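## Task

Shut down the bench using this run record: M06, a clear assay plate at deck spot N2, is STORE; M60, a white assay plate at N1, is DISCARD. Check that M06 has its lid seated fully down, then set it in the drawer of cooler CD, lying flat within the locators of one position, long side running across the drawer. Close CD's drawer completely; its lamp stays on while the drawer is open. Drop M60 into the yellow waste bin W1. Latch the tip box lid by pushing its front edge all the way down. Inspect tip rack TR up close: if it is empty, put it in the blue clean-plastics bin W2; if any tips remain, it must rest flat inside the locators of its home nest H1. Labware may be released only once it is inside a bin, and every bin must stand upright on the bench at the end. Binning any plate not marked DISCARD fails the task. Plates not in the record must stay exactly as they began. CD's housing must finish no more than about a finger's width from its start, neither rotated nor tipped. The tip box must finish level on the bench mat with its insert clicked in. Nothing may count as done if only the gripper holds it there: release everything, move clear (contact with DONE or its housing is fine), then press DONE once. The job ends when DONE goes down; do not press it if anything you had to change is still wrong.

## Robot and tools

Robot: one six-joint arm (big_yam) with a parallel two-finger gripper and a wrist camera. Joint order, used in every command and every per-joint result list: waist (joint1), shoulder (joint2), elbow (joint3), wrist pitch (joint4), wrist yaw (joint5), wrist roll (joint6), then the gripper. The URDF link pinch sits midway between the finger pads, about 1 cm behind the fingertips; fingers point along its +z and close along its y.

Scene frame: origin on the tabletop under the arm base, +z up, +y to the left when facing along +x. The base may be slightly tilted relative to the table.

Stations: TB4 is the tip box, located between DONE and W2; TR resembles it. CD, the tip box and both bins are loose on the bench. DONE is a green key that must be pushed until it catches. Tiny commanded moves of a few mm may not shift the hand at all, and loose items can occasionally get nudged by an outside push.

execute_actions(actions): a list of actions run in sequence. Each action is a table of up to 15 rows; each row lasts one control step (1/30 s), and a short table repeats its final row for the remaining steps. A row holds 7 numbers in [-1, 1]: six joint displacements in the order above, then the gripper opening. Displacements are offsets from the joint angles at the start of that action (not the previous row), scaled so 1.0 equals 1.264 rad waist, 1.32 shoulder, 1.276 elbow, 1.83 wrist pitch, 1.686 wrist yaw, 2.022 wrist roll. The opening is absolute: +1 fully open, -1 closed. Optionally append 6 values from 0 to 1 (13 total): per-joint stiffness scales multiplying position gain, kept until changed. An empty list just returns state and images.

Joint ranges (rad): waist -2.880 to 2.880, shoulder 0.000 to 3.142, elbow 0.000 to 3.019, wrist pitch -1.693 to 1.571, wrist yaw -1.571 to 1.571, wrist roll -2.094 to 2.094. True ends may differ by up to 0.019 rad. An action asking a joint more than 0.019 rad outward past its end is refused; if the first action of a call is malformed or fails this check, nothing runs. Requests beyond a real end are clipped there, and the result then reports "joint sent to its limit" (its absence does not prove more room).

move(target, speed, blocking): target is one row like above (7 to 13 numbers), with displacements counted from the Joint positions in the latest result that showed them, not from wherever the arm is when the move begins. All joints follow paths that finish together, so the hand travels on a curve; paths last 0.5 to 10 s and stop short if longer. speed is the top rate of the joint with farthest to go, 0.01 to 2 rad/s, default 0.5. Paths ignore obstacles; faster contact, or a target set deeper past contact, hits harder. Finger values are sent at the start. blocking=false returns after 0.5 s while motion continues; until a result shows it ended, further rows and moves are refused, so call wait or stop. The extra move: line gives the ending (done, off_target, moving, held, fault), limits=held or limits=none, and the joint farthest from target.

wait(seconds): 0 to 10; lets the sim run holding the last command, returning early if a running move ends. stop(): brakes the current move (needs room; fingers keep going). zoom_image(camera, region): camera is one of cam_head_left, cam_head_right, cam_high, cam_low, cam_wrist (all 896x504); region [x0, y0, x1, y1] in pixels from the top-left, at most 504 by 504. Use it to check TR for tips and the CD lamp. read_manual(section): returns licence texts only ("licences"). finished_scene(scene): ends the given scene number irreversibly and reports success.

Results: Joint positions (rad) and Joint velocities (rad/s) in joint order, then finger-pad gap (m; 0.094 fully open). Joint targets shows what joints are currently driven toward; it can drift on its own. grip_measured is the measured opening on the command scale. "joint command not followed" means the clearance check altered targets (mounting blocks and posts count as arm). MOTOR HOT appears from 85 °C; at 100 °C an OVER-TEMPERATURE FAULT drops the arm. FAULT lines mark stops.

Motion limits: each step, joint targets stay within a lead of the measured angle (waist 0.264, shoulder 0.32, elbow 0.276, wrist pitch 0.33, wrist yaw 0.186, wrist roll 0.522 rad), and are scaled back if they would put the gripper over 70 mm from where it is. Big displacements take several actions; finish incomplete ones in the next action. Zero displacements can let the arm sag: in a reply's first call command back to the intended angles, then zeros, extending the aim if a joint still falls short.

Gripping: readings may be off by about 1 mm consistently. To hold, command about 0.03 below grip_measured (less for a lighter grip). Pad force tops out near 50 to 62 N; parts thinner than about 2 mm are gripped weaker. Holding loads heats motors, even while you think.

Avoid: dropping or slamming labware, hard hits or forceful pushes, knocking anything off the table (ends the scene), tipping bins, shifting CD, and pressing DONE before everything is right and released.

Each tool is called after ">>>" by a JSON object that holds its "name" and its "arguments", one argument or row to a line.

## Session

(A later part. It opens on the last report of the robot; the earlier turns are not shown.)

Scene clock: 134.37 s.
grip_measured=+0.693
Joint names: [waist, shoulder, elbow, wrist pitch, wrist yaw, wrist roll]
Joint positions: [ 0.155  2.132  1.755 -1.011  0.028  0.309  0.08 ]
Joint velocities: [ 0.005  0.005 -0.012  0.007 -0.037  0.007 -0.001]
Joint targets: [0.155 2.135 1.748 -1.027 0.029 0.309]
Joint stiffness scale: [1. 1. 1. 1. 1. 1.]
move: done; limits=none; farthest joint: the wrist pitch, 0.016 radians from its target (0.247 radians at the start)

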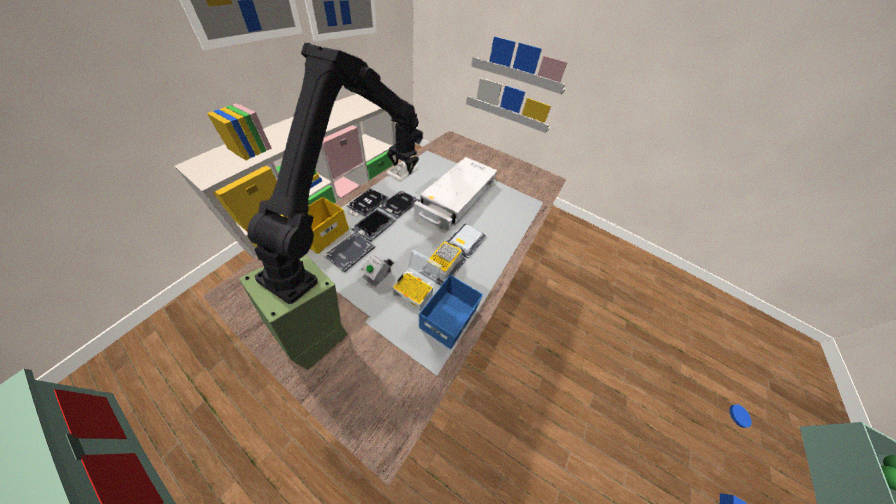

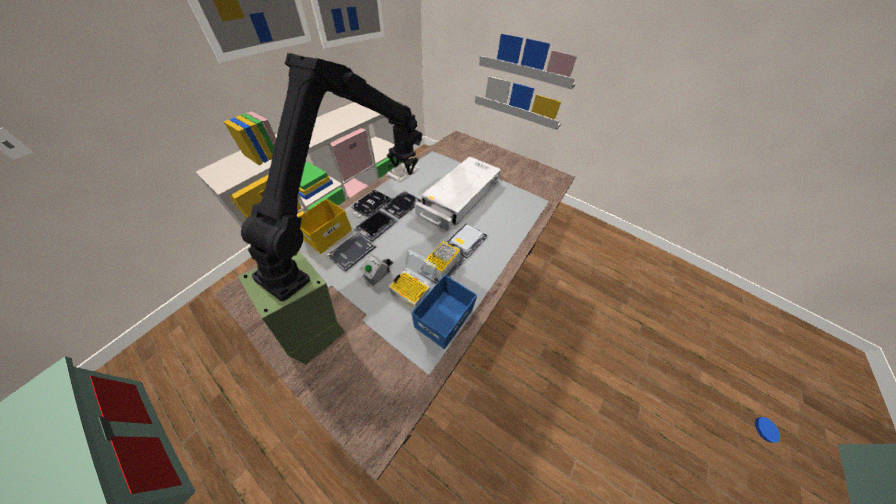

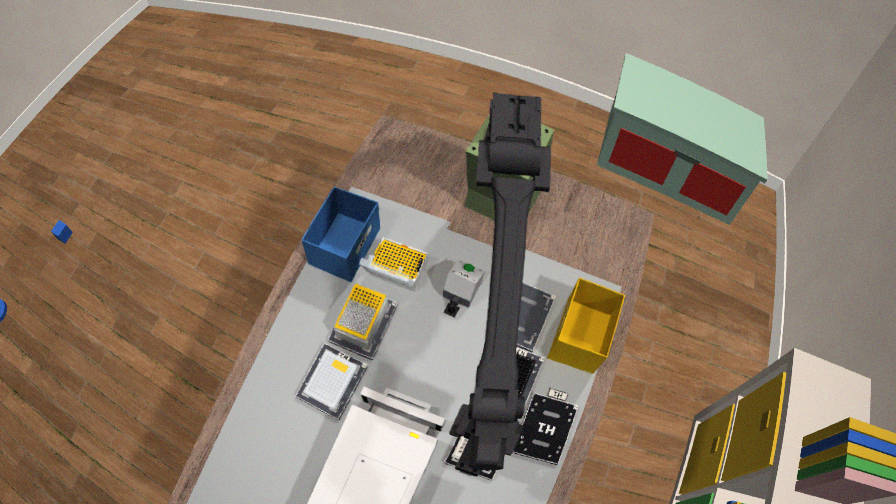

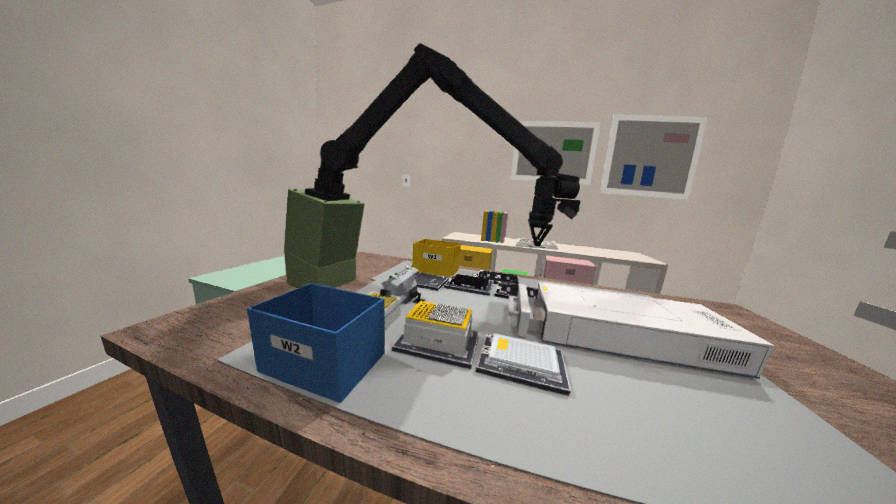

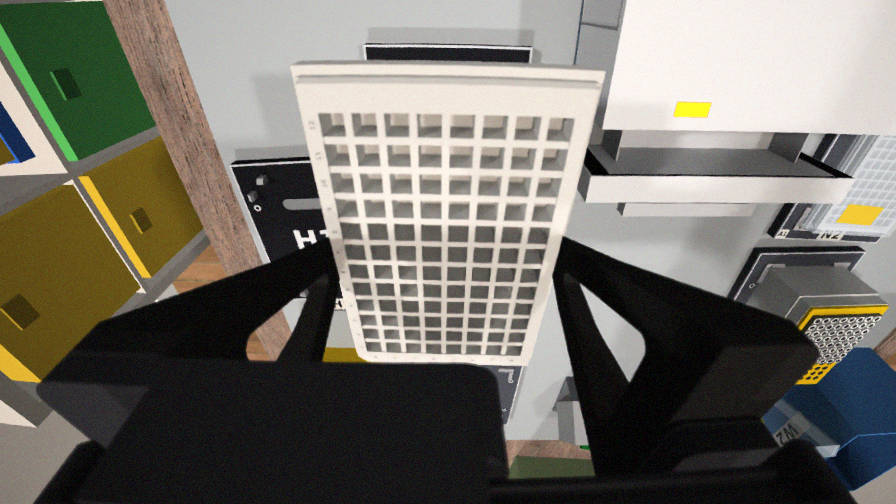

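>>> {"name": "move", "arguments": {
  "target": [0.4,-0.361,-0.709,0.201,0.036,0.255,0.665],
  "speed": 0.5
}}

Scene clock: 140.37 s.
grip_measured=+0.693
Joint names: [waist, shoulder, elbow, wrist pitch, wrist yaw, wrist roll]
Joint positions: [ 0.658  1.664  0.852 -0.66   0.086  0.809  0.08 ]
Joint velocities: [-0.005 -0.005  0.007 -0.002 -0.022 -0.007  0.001]
Joint targets: [0.660 1.655 0.850 -0.643 0.088 0.824]
Joint stiffness scale: [1. 1. 1. 1. 1. 1.]
move: done; limits=none; farthest joint: the wrist pitch, 0.017 radians from its target (0.367 radians at the start)

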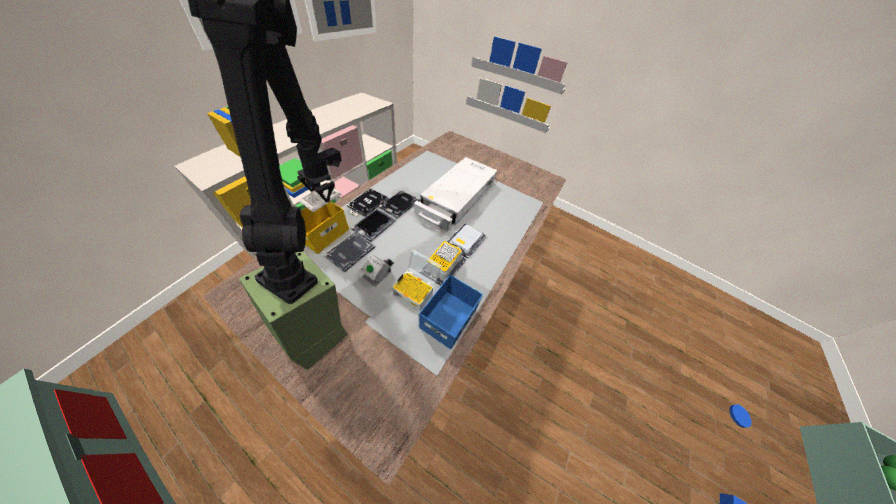

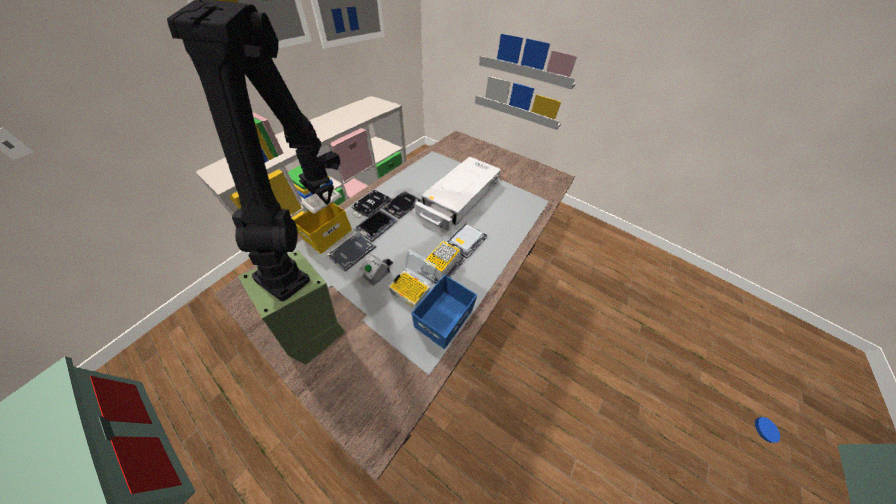

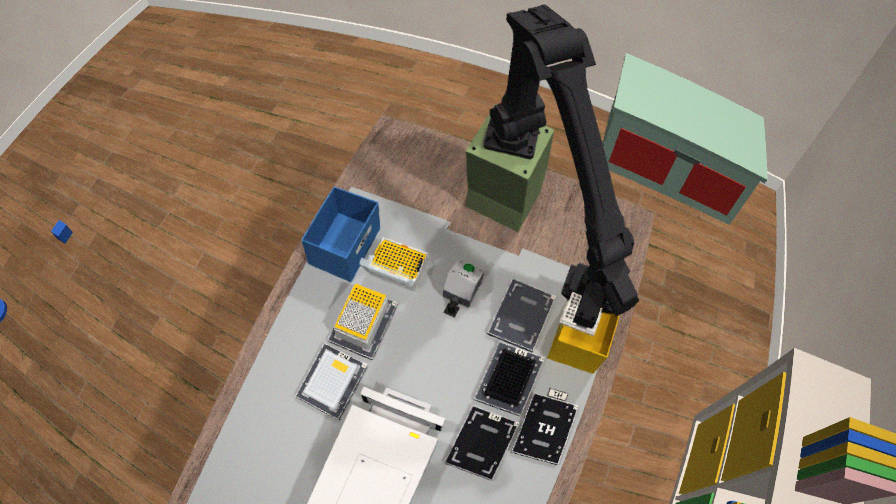

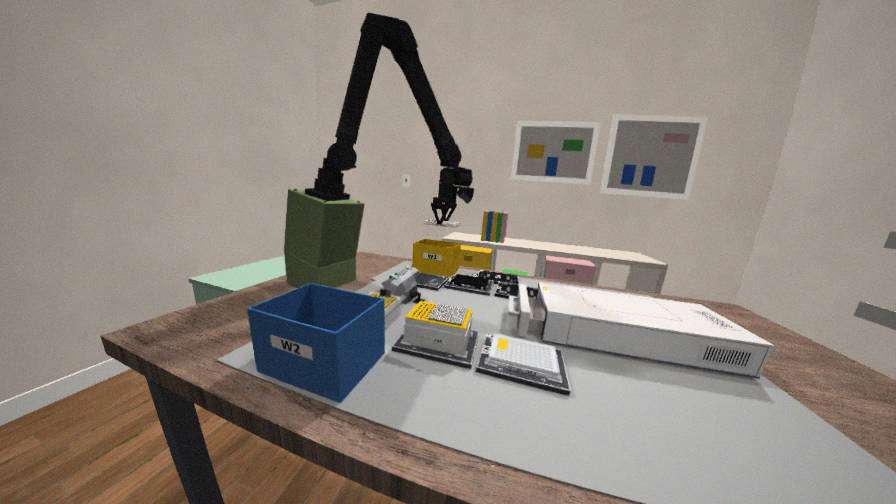

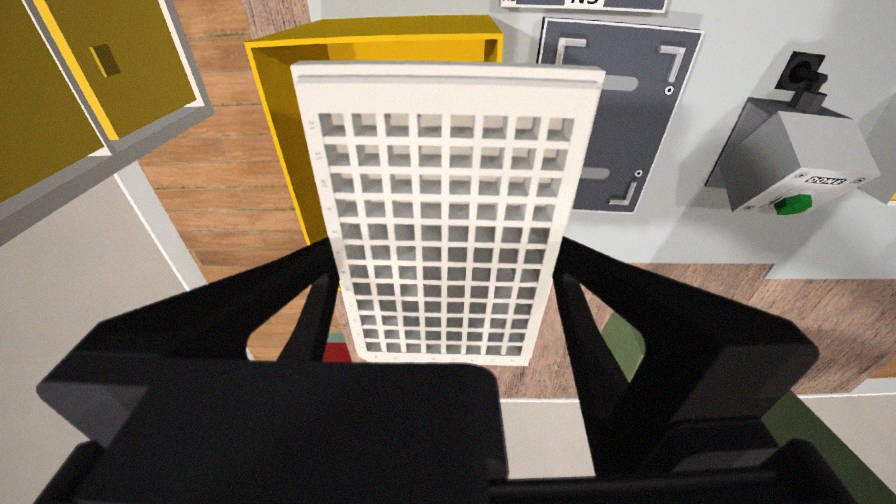

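>>> {"name": "move", "arguments": {
  "target": [0.047,0.116,0.07,0.053,0.004,0.038,0.665],
  "speed": 0.2
}}

Scene clock: 148.93 s.
grip_measured=+0.693
Joint names: [waist, shoulder, elbow, wrist pitch, wrist yaw, wrist roll]
Joint positions: [ 0.708  1.799  0.914 -0.579  0.09   0.87   0.08 ]
Joint velocities: [-0.015  0.005  0.007 -0.007  0.007  0.051 -0.   ]
Joint targets: [0.718 1.817 0.941 -0.563 0.093 0.886]
Joint stiffness scale: [1. 1. 1. 1. 1. 1.]
move: off_target; limits=none; farthest joint: the elbow, 0.027 radians from its target (0.090 radians at the start)

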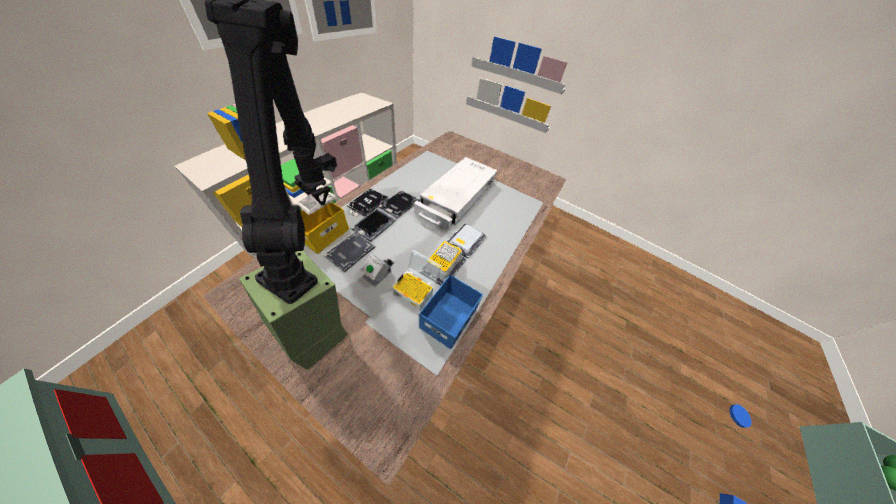

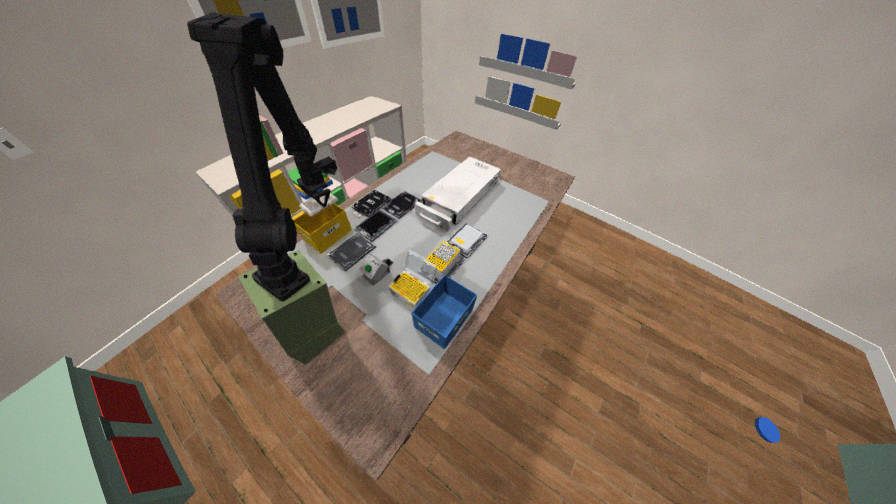

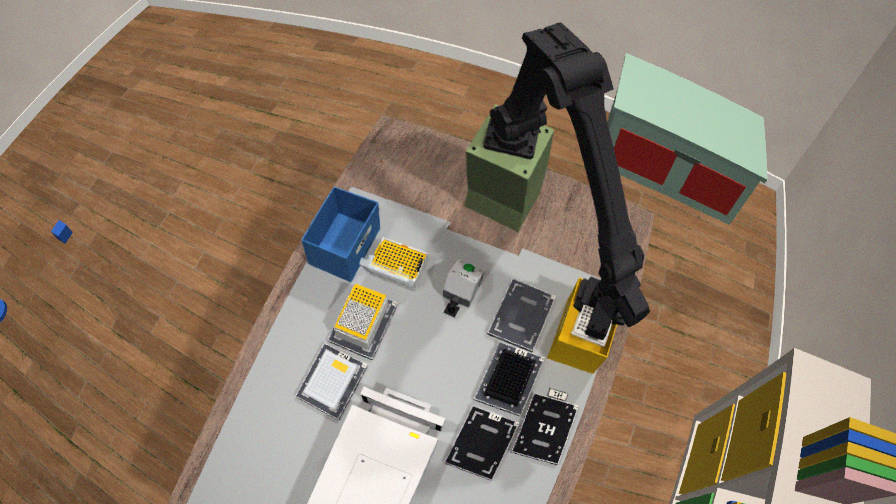

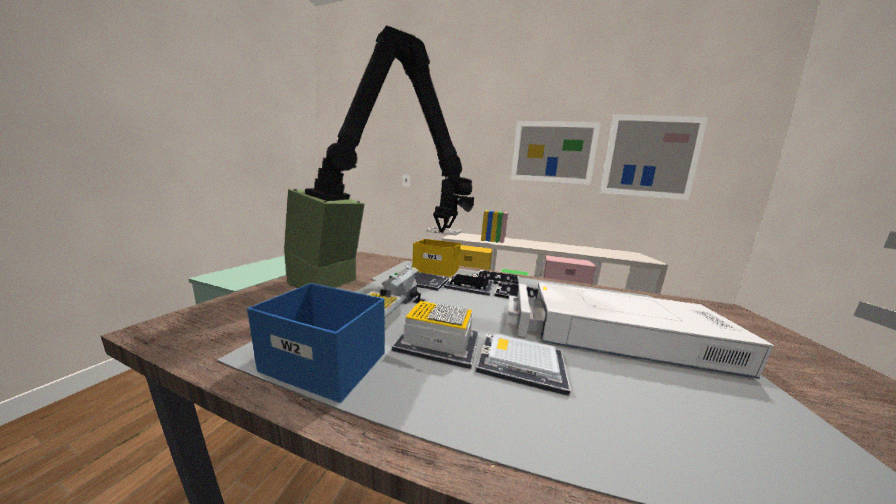

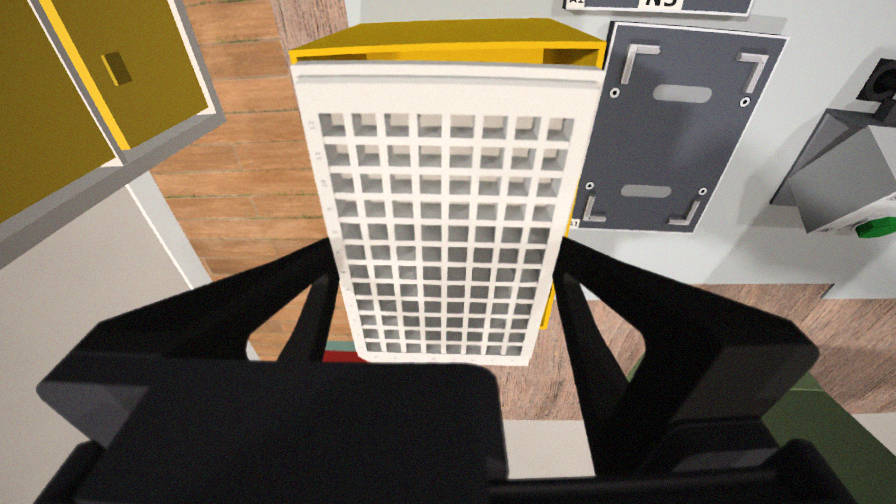

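>>> {"name": "move", "arguments": {
  "target": [0.022,0.074,-0.019,0.062,0,0.015,0.665],
  "speed": 0.15
}}

Scene clock: 159.83 s.
grip_measured=+0.693
Joint names: [waist, shoulder, elbow, wrist pitch, wrist yaw, wrist roll]
Joint positions: [ 0.725  1.877  0.895 -0.483  0.09   0.885  0.08 ]
Joint velocities: [-0.005 -0.015 -0.002 -0.017 -0.007 -0.066  0.001]
Joint targets: [0.736 1.896 0.890 -0.465 0.090 0.901]
Joint stiffness scale: [1. 1. 1. 1. 1. 1.]
move: done; limits=none; farthest joint: the shoulder, 0.019 radians from its target (0.098 radians at the start)

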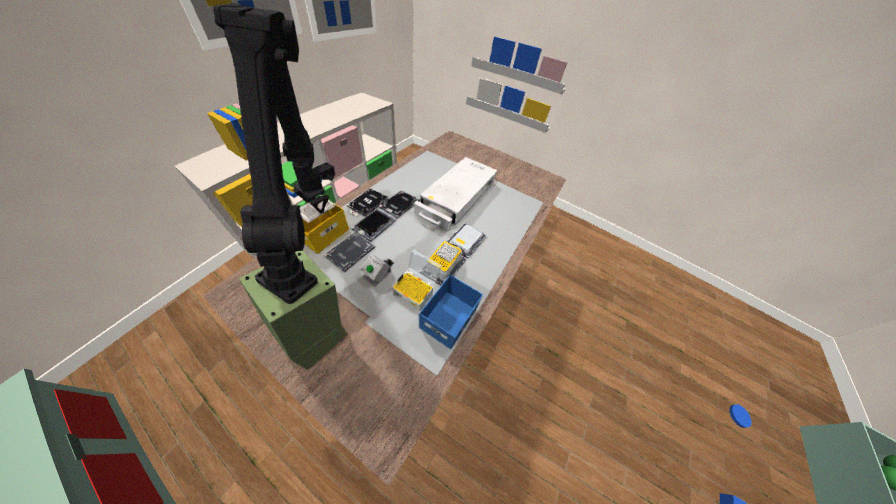

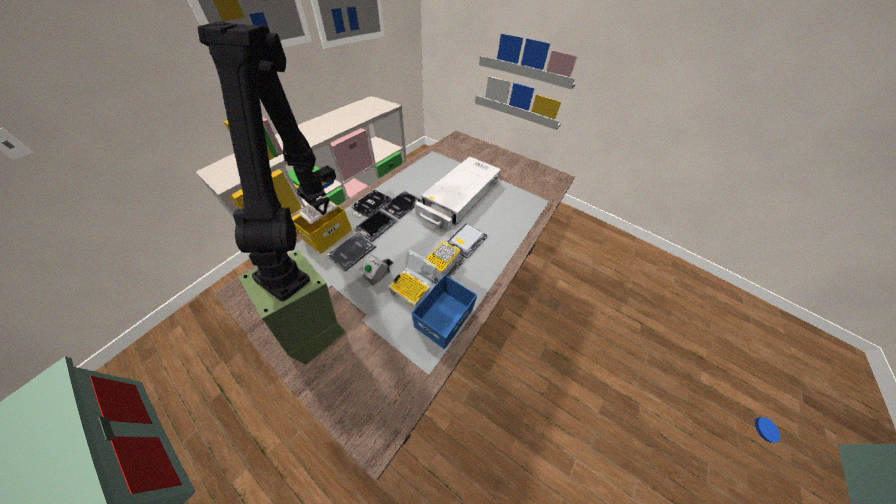

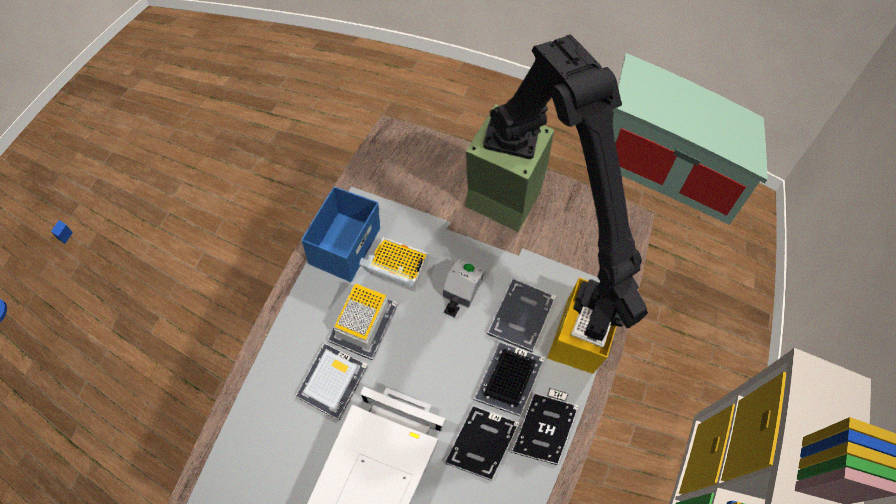

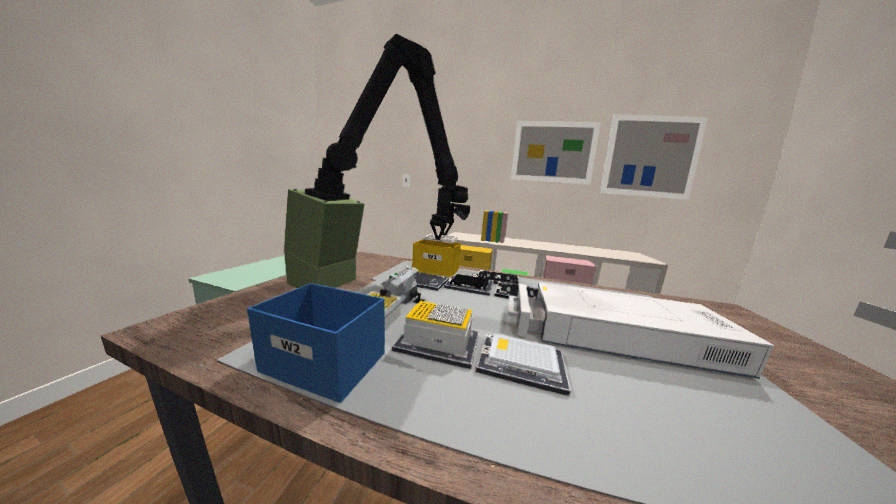

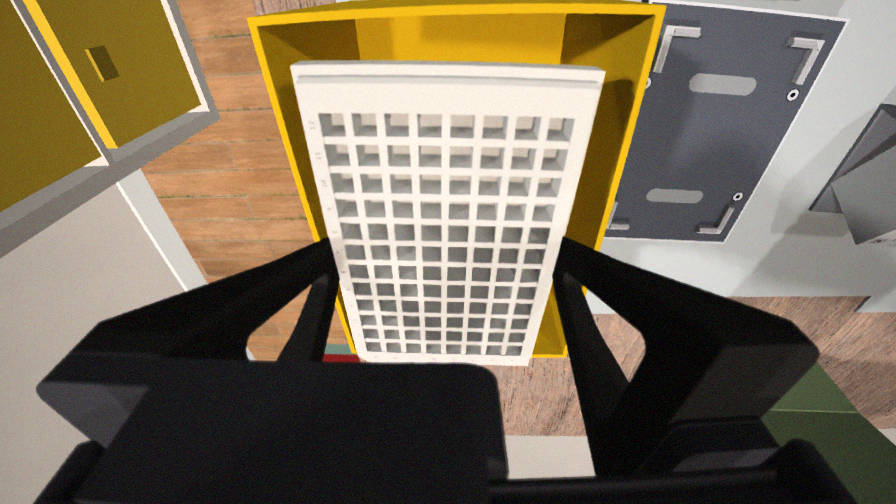

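>>> {"name": "move", "arguments": {
  "target": [-0.019,0.076,0.025,0.05,0,0,0.665],
  "speed": 0.1
}}

Scene clock: 167.30 s.
grip_measured=+0.693
Joint names: [waist, shoulder, elbow, wrist pitch, wrist yaw, wrist roll]
Joint positions: [ 0.715  1.957  0.903 -0.409  0.09   0.886  0.08 ]
Joint velocities: [-0.015 -0.015  0.002  0.017  0.007  0.037 -0.   ]
Joint targets: [0.701 1.978 0.927 -0.391 0.090 0.885]
Joint stiffness scale: [1. 1. 1. 1. 1. 1.]
move: off_target; limits=none; farthest joint: the elbow, 0.024 radians from its target (0.032 radians at the start)

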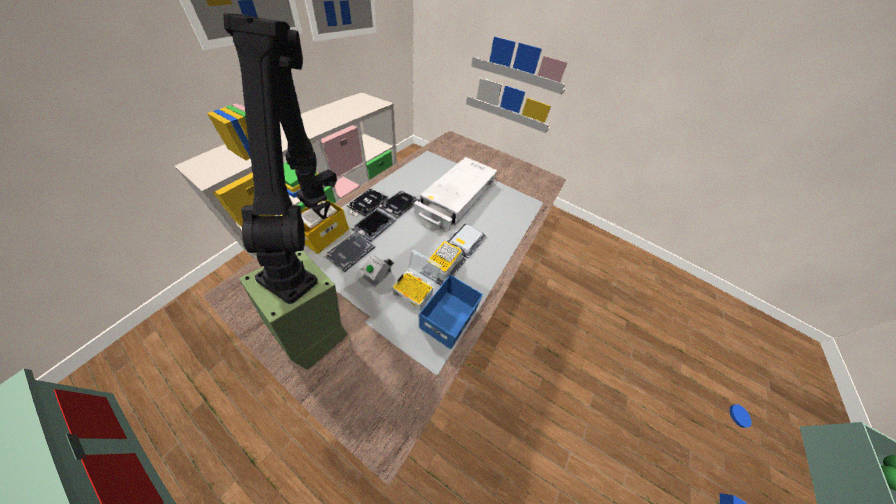

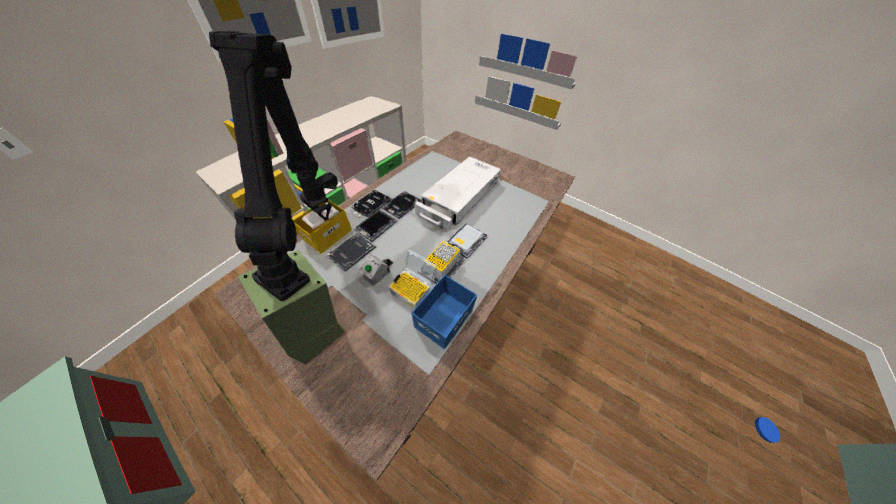

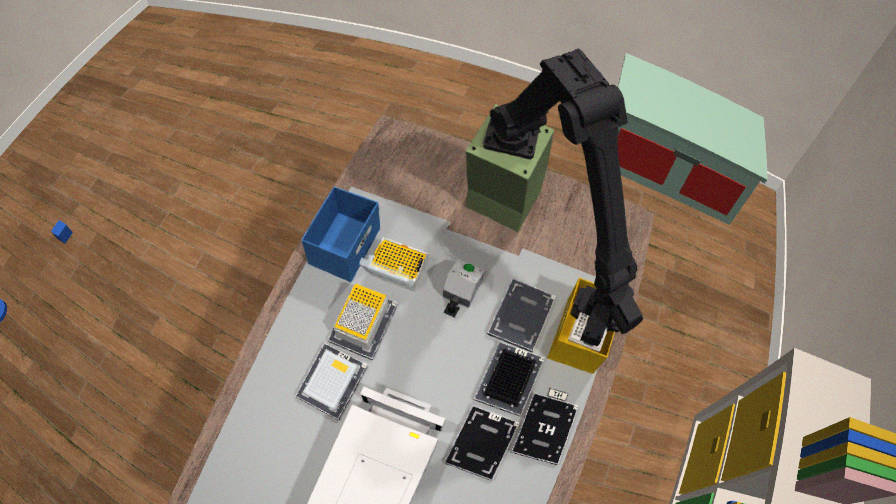

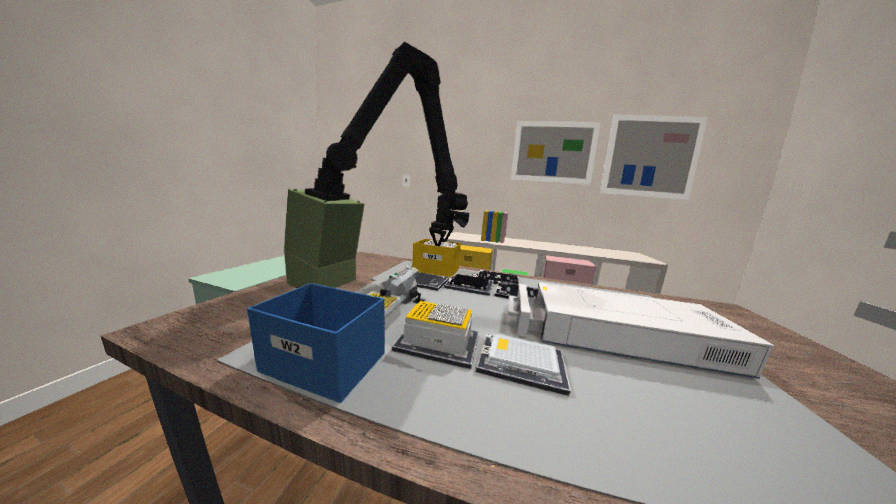

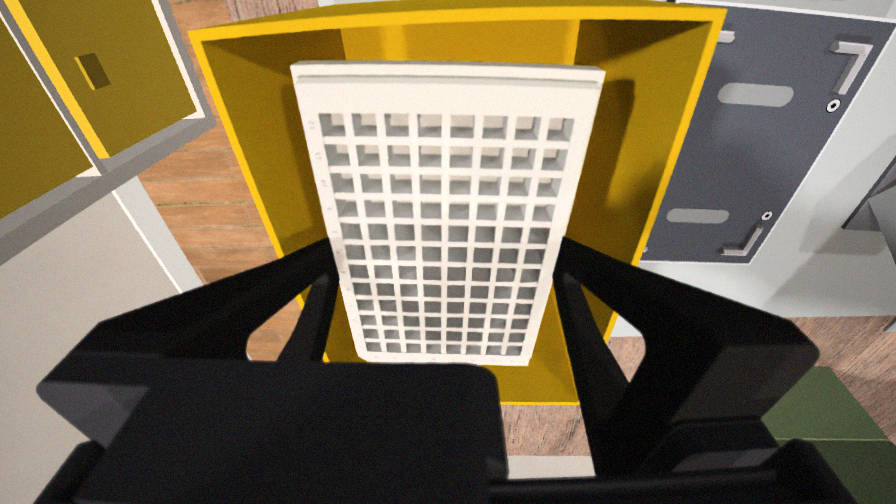

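>>> {"name": "move", "arguments": {
  "target": [0,0.058,0.024,0.034,0,0,0.665],
  "speed": 0.1
}}

>>> {"name": "zoom_image", "arguments": {
  "camera": "cam_low",
  "region": [390,190,500,290]
}}

Scene clock: 172.63 s.
grip_measured=+0.693
Joint names: [waist, shoulder, elbow, wrist pitch, wrist yaw, wrist roll]
Joint positions: [ 0.715  2.013  0.913 -0.364  0.09   0.886  0.08 ]
Joint velocities: [ 0.005  0.005  0.002  0.012 -0.022 -0.051  0.001]
Joint targets: [0.715 2.034 0.934 -0.346 0.090 0.886]
Joint stiffness scale: [1. 1. 1. 1. 1. 1.]
move: off_target; limits=none; farthest joint: the elbow, 0.021 radians from its target (0.030 radians at the start)

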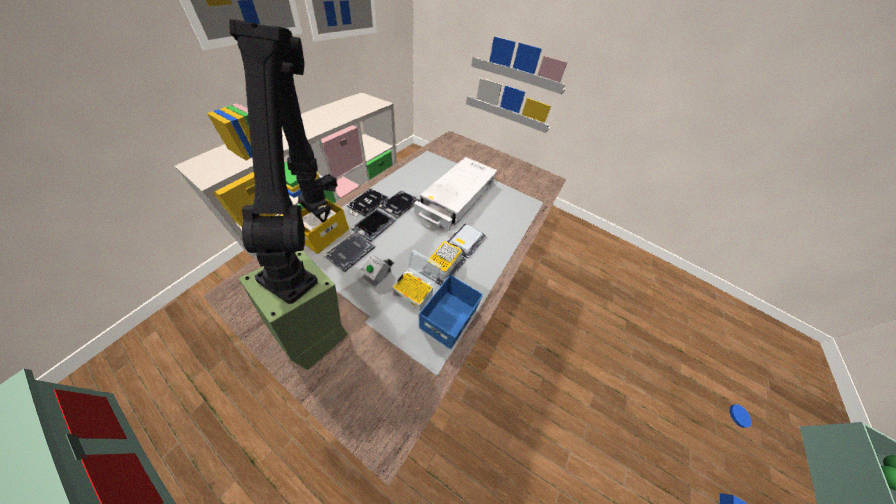

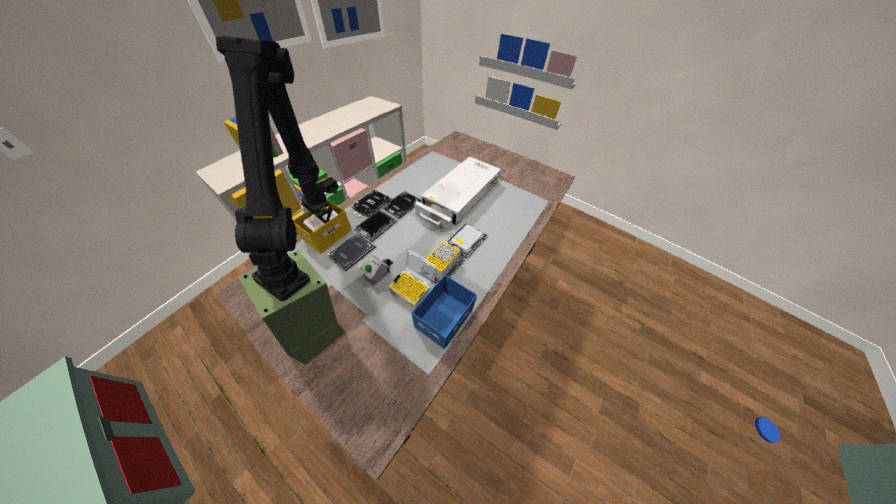

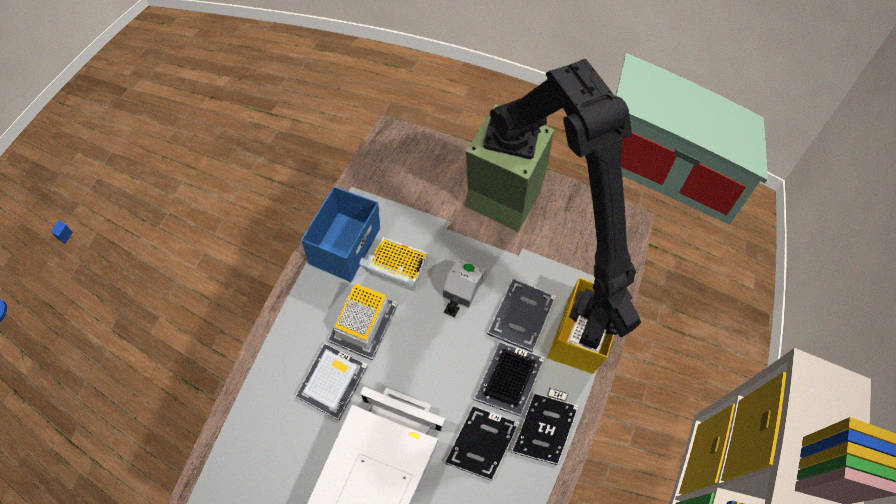

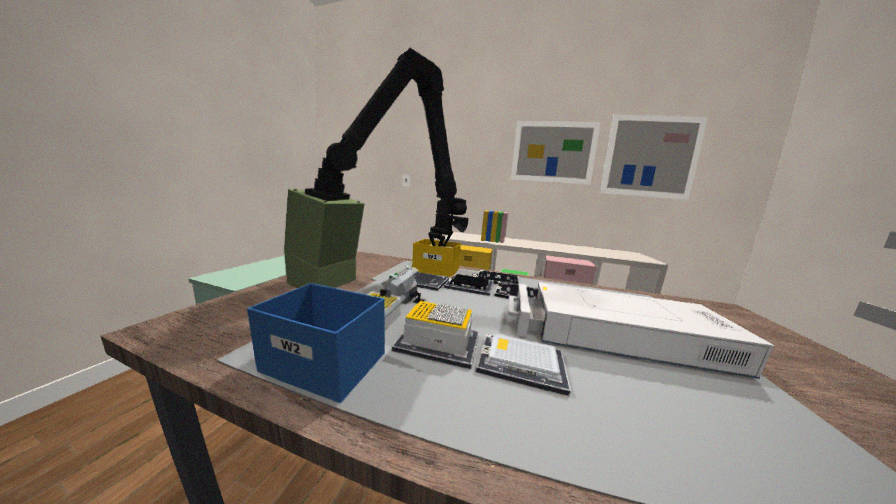

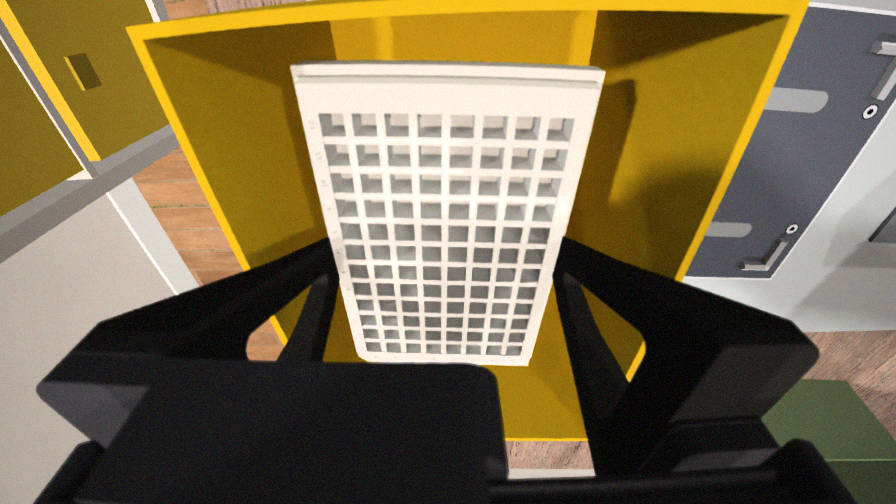

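Region (390, 190, 500, 290) of cam_low's 896x504 image, scaled by 4.582, with more detail than that image has; it fills the top 458 rows of this view, and the rest is white.

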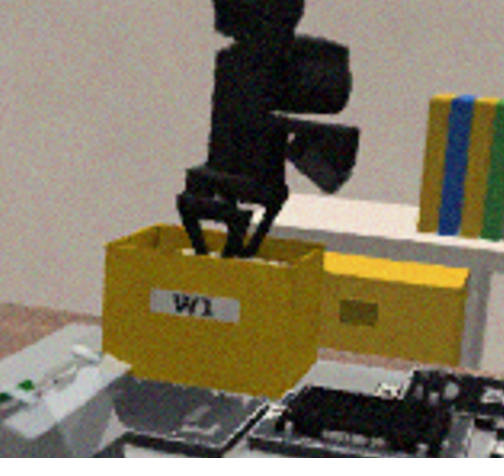

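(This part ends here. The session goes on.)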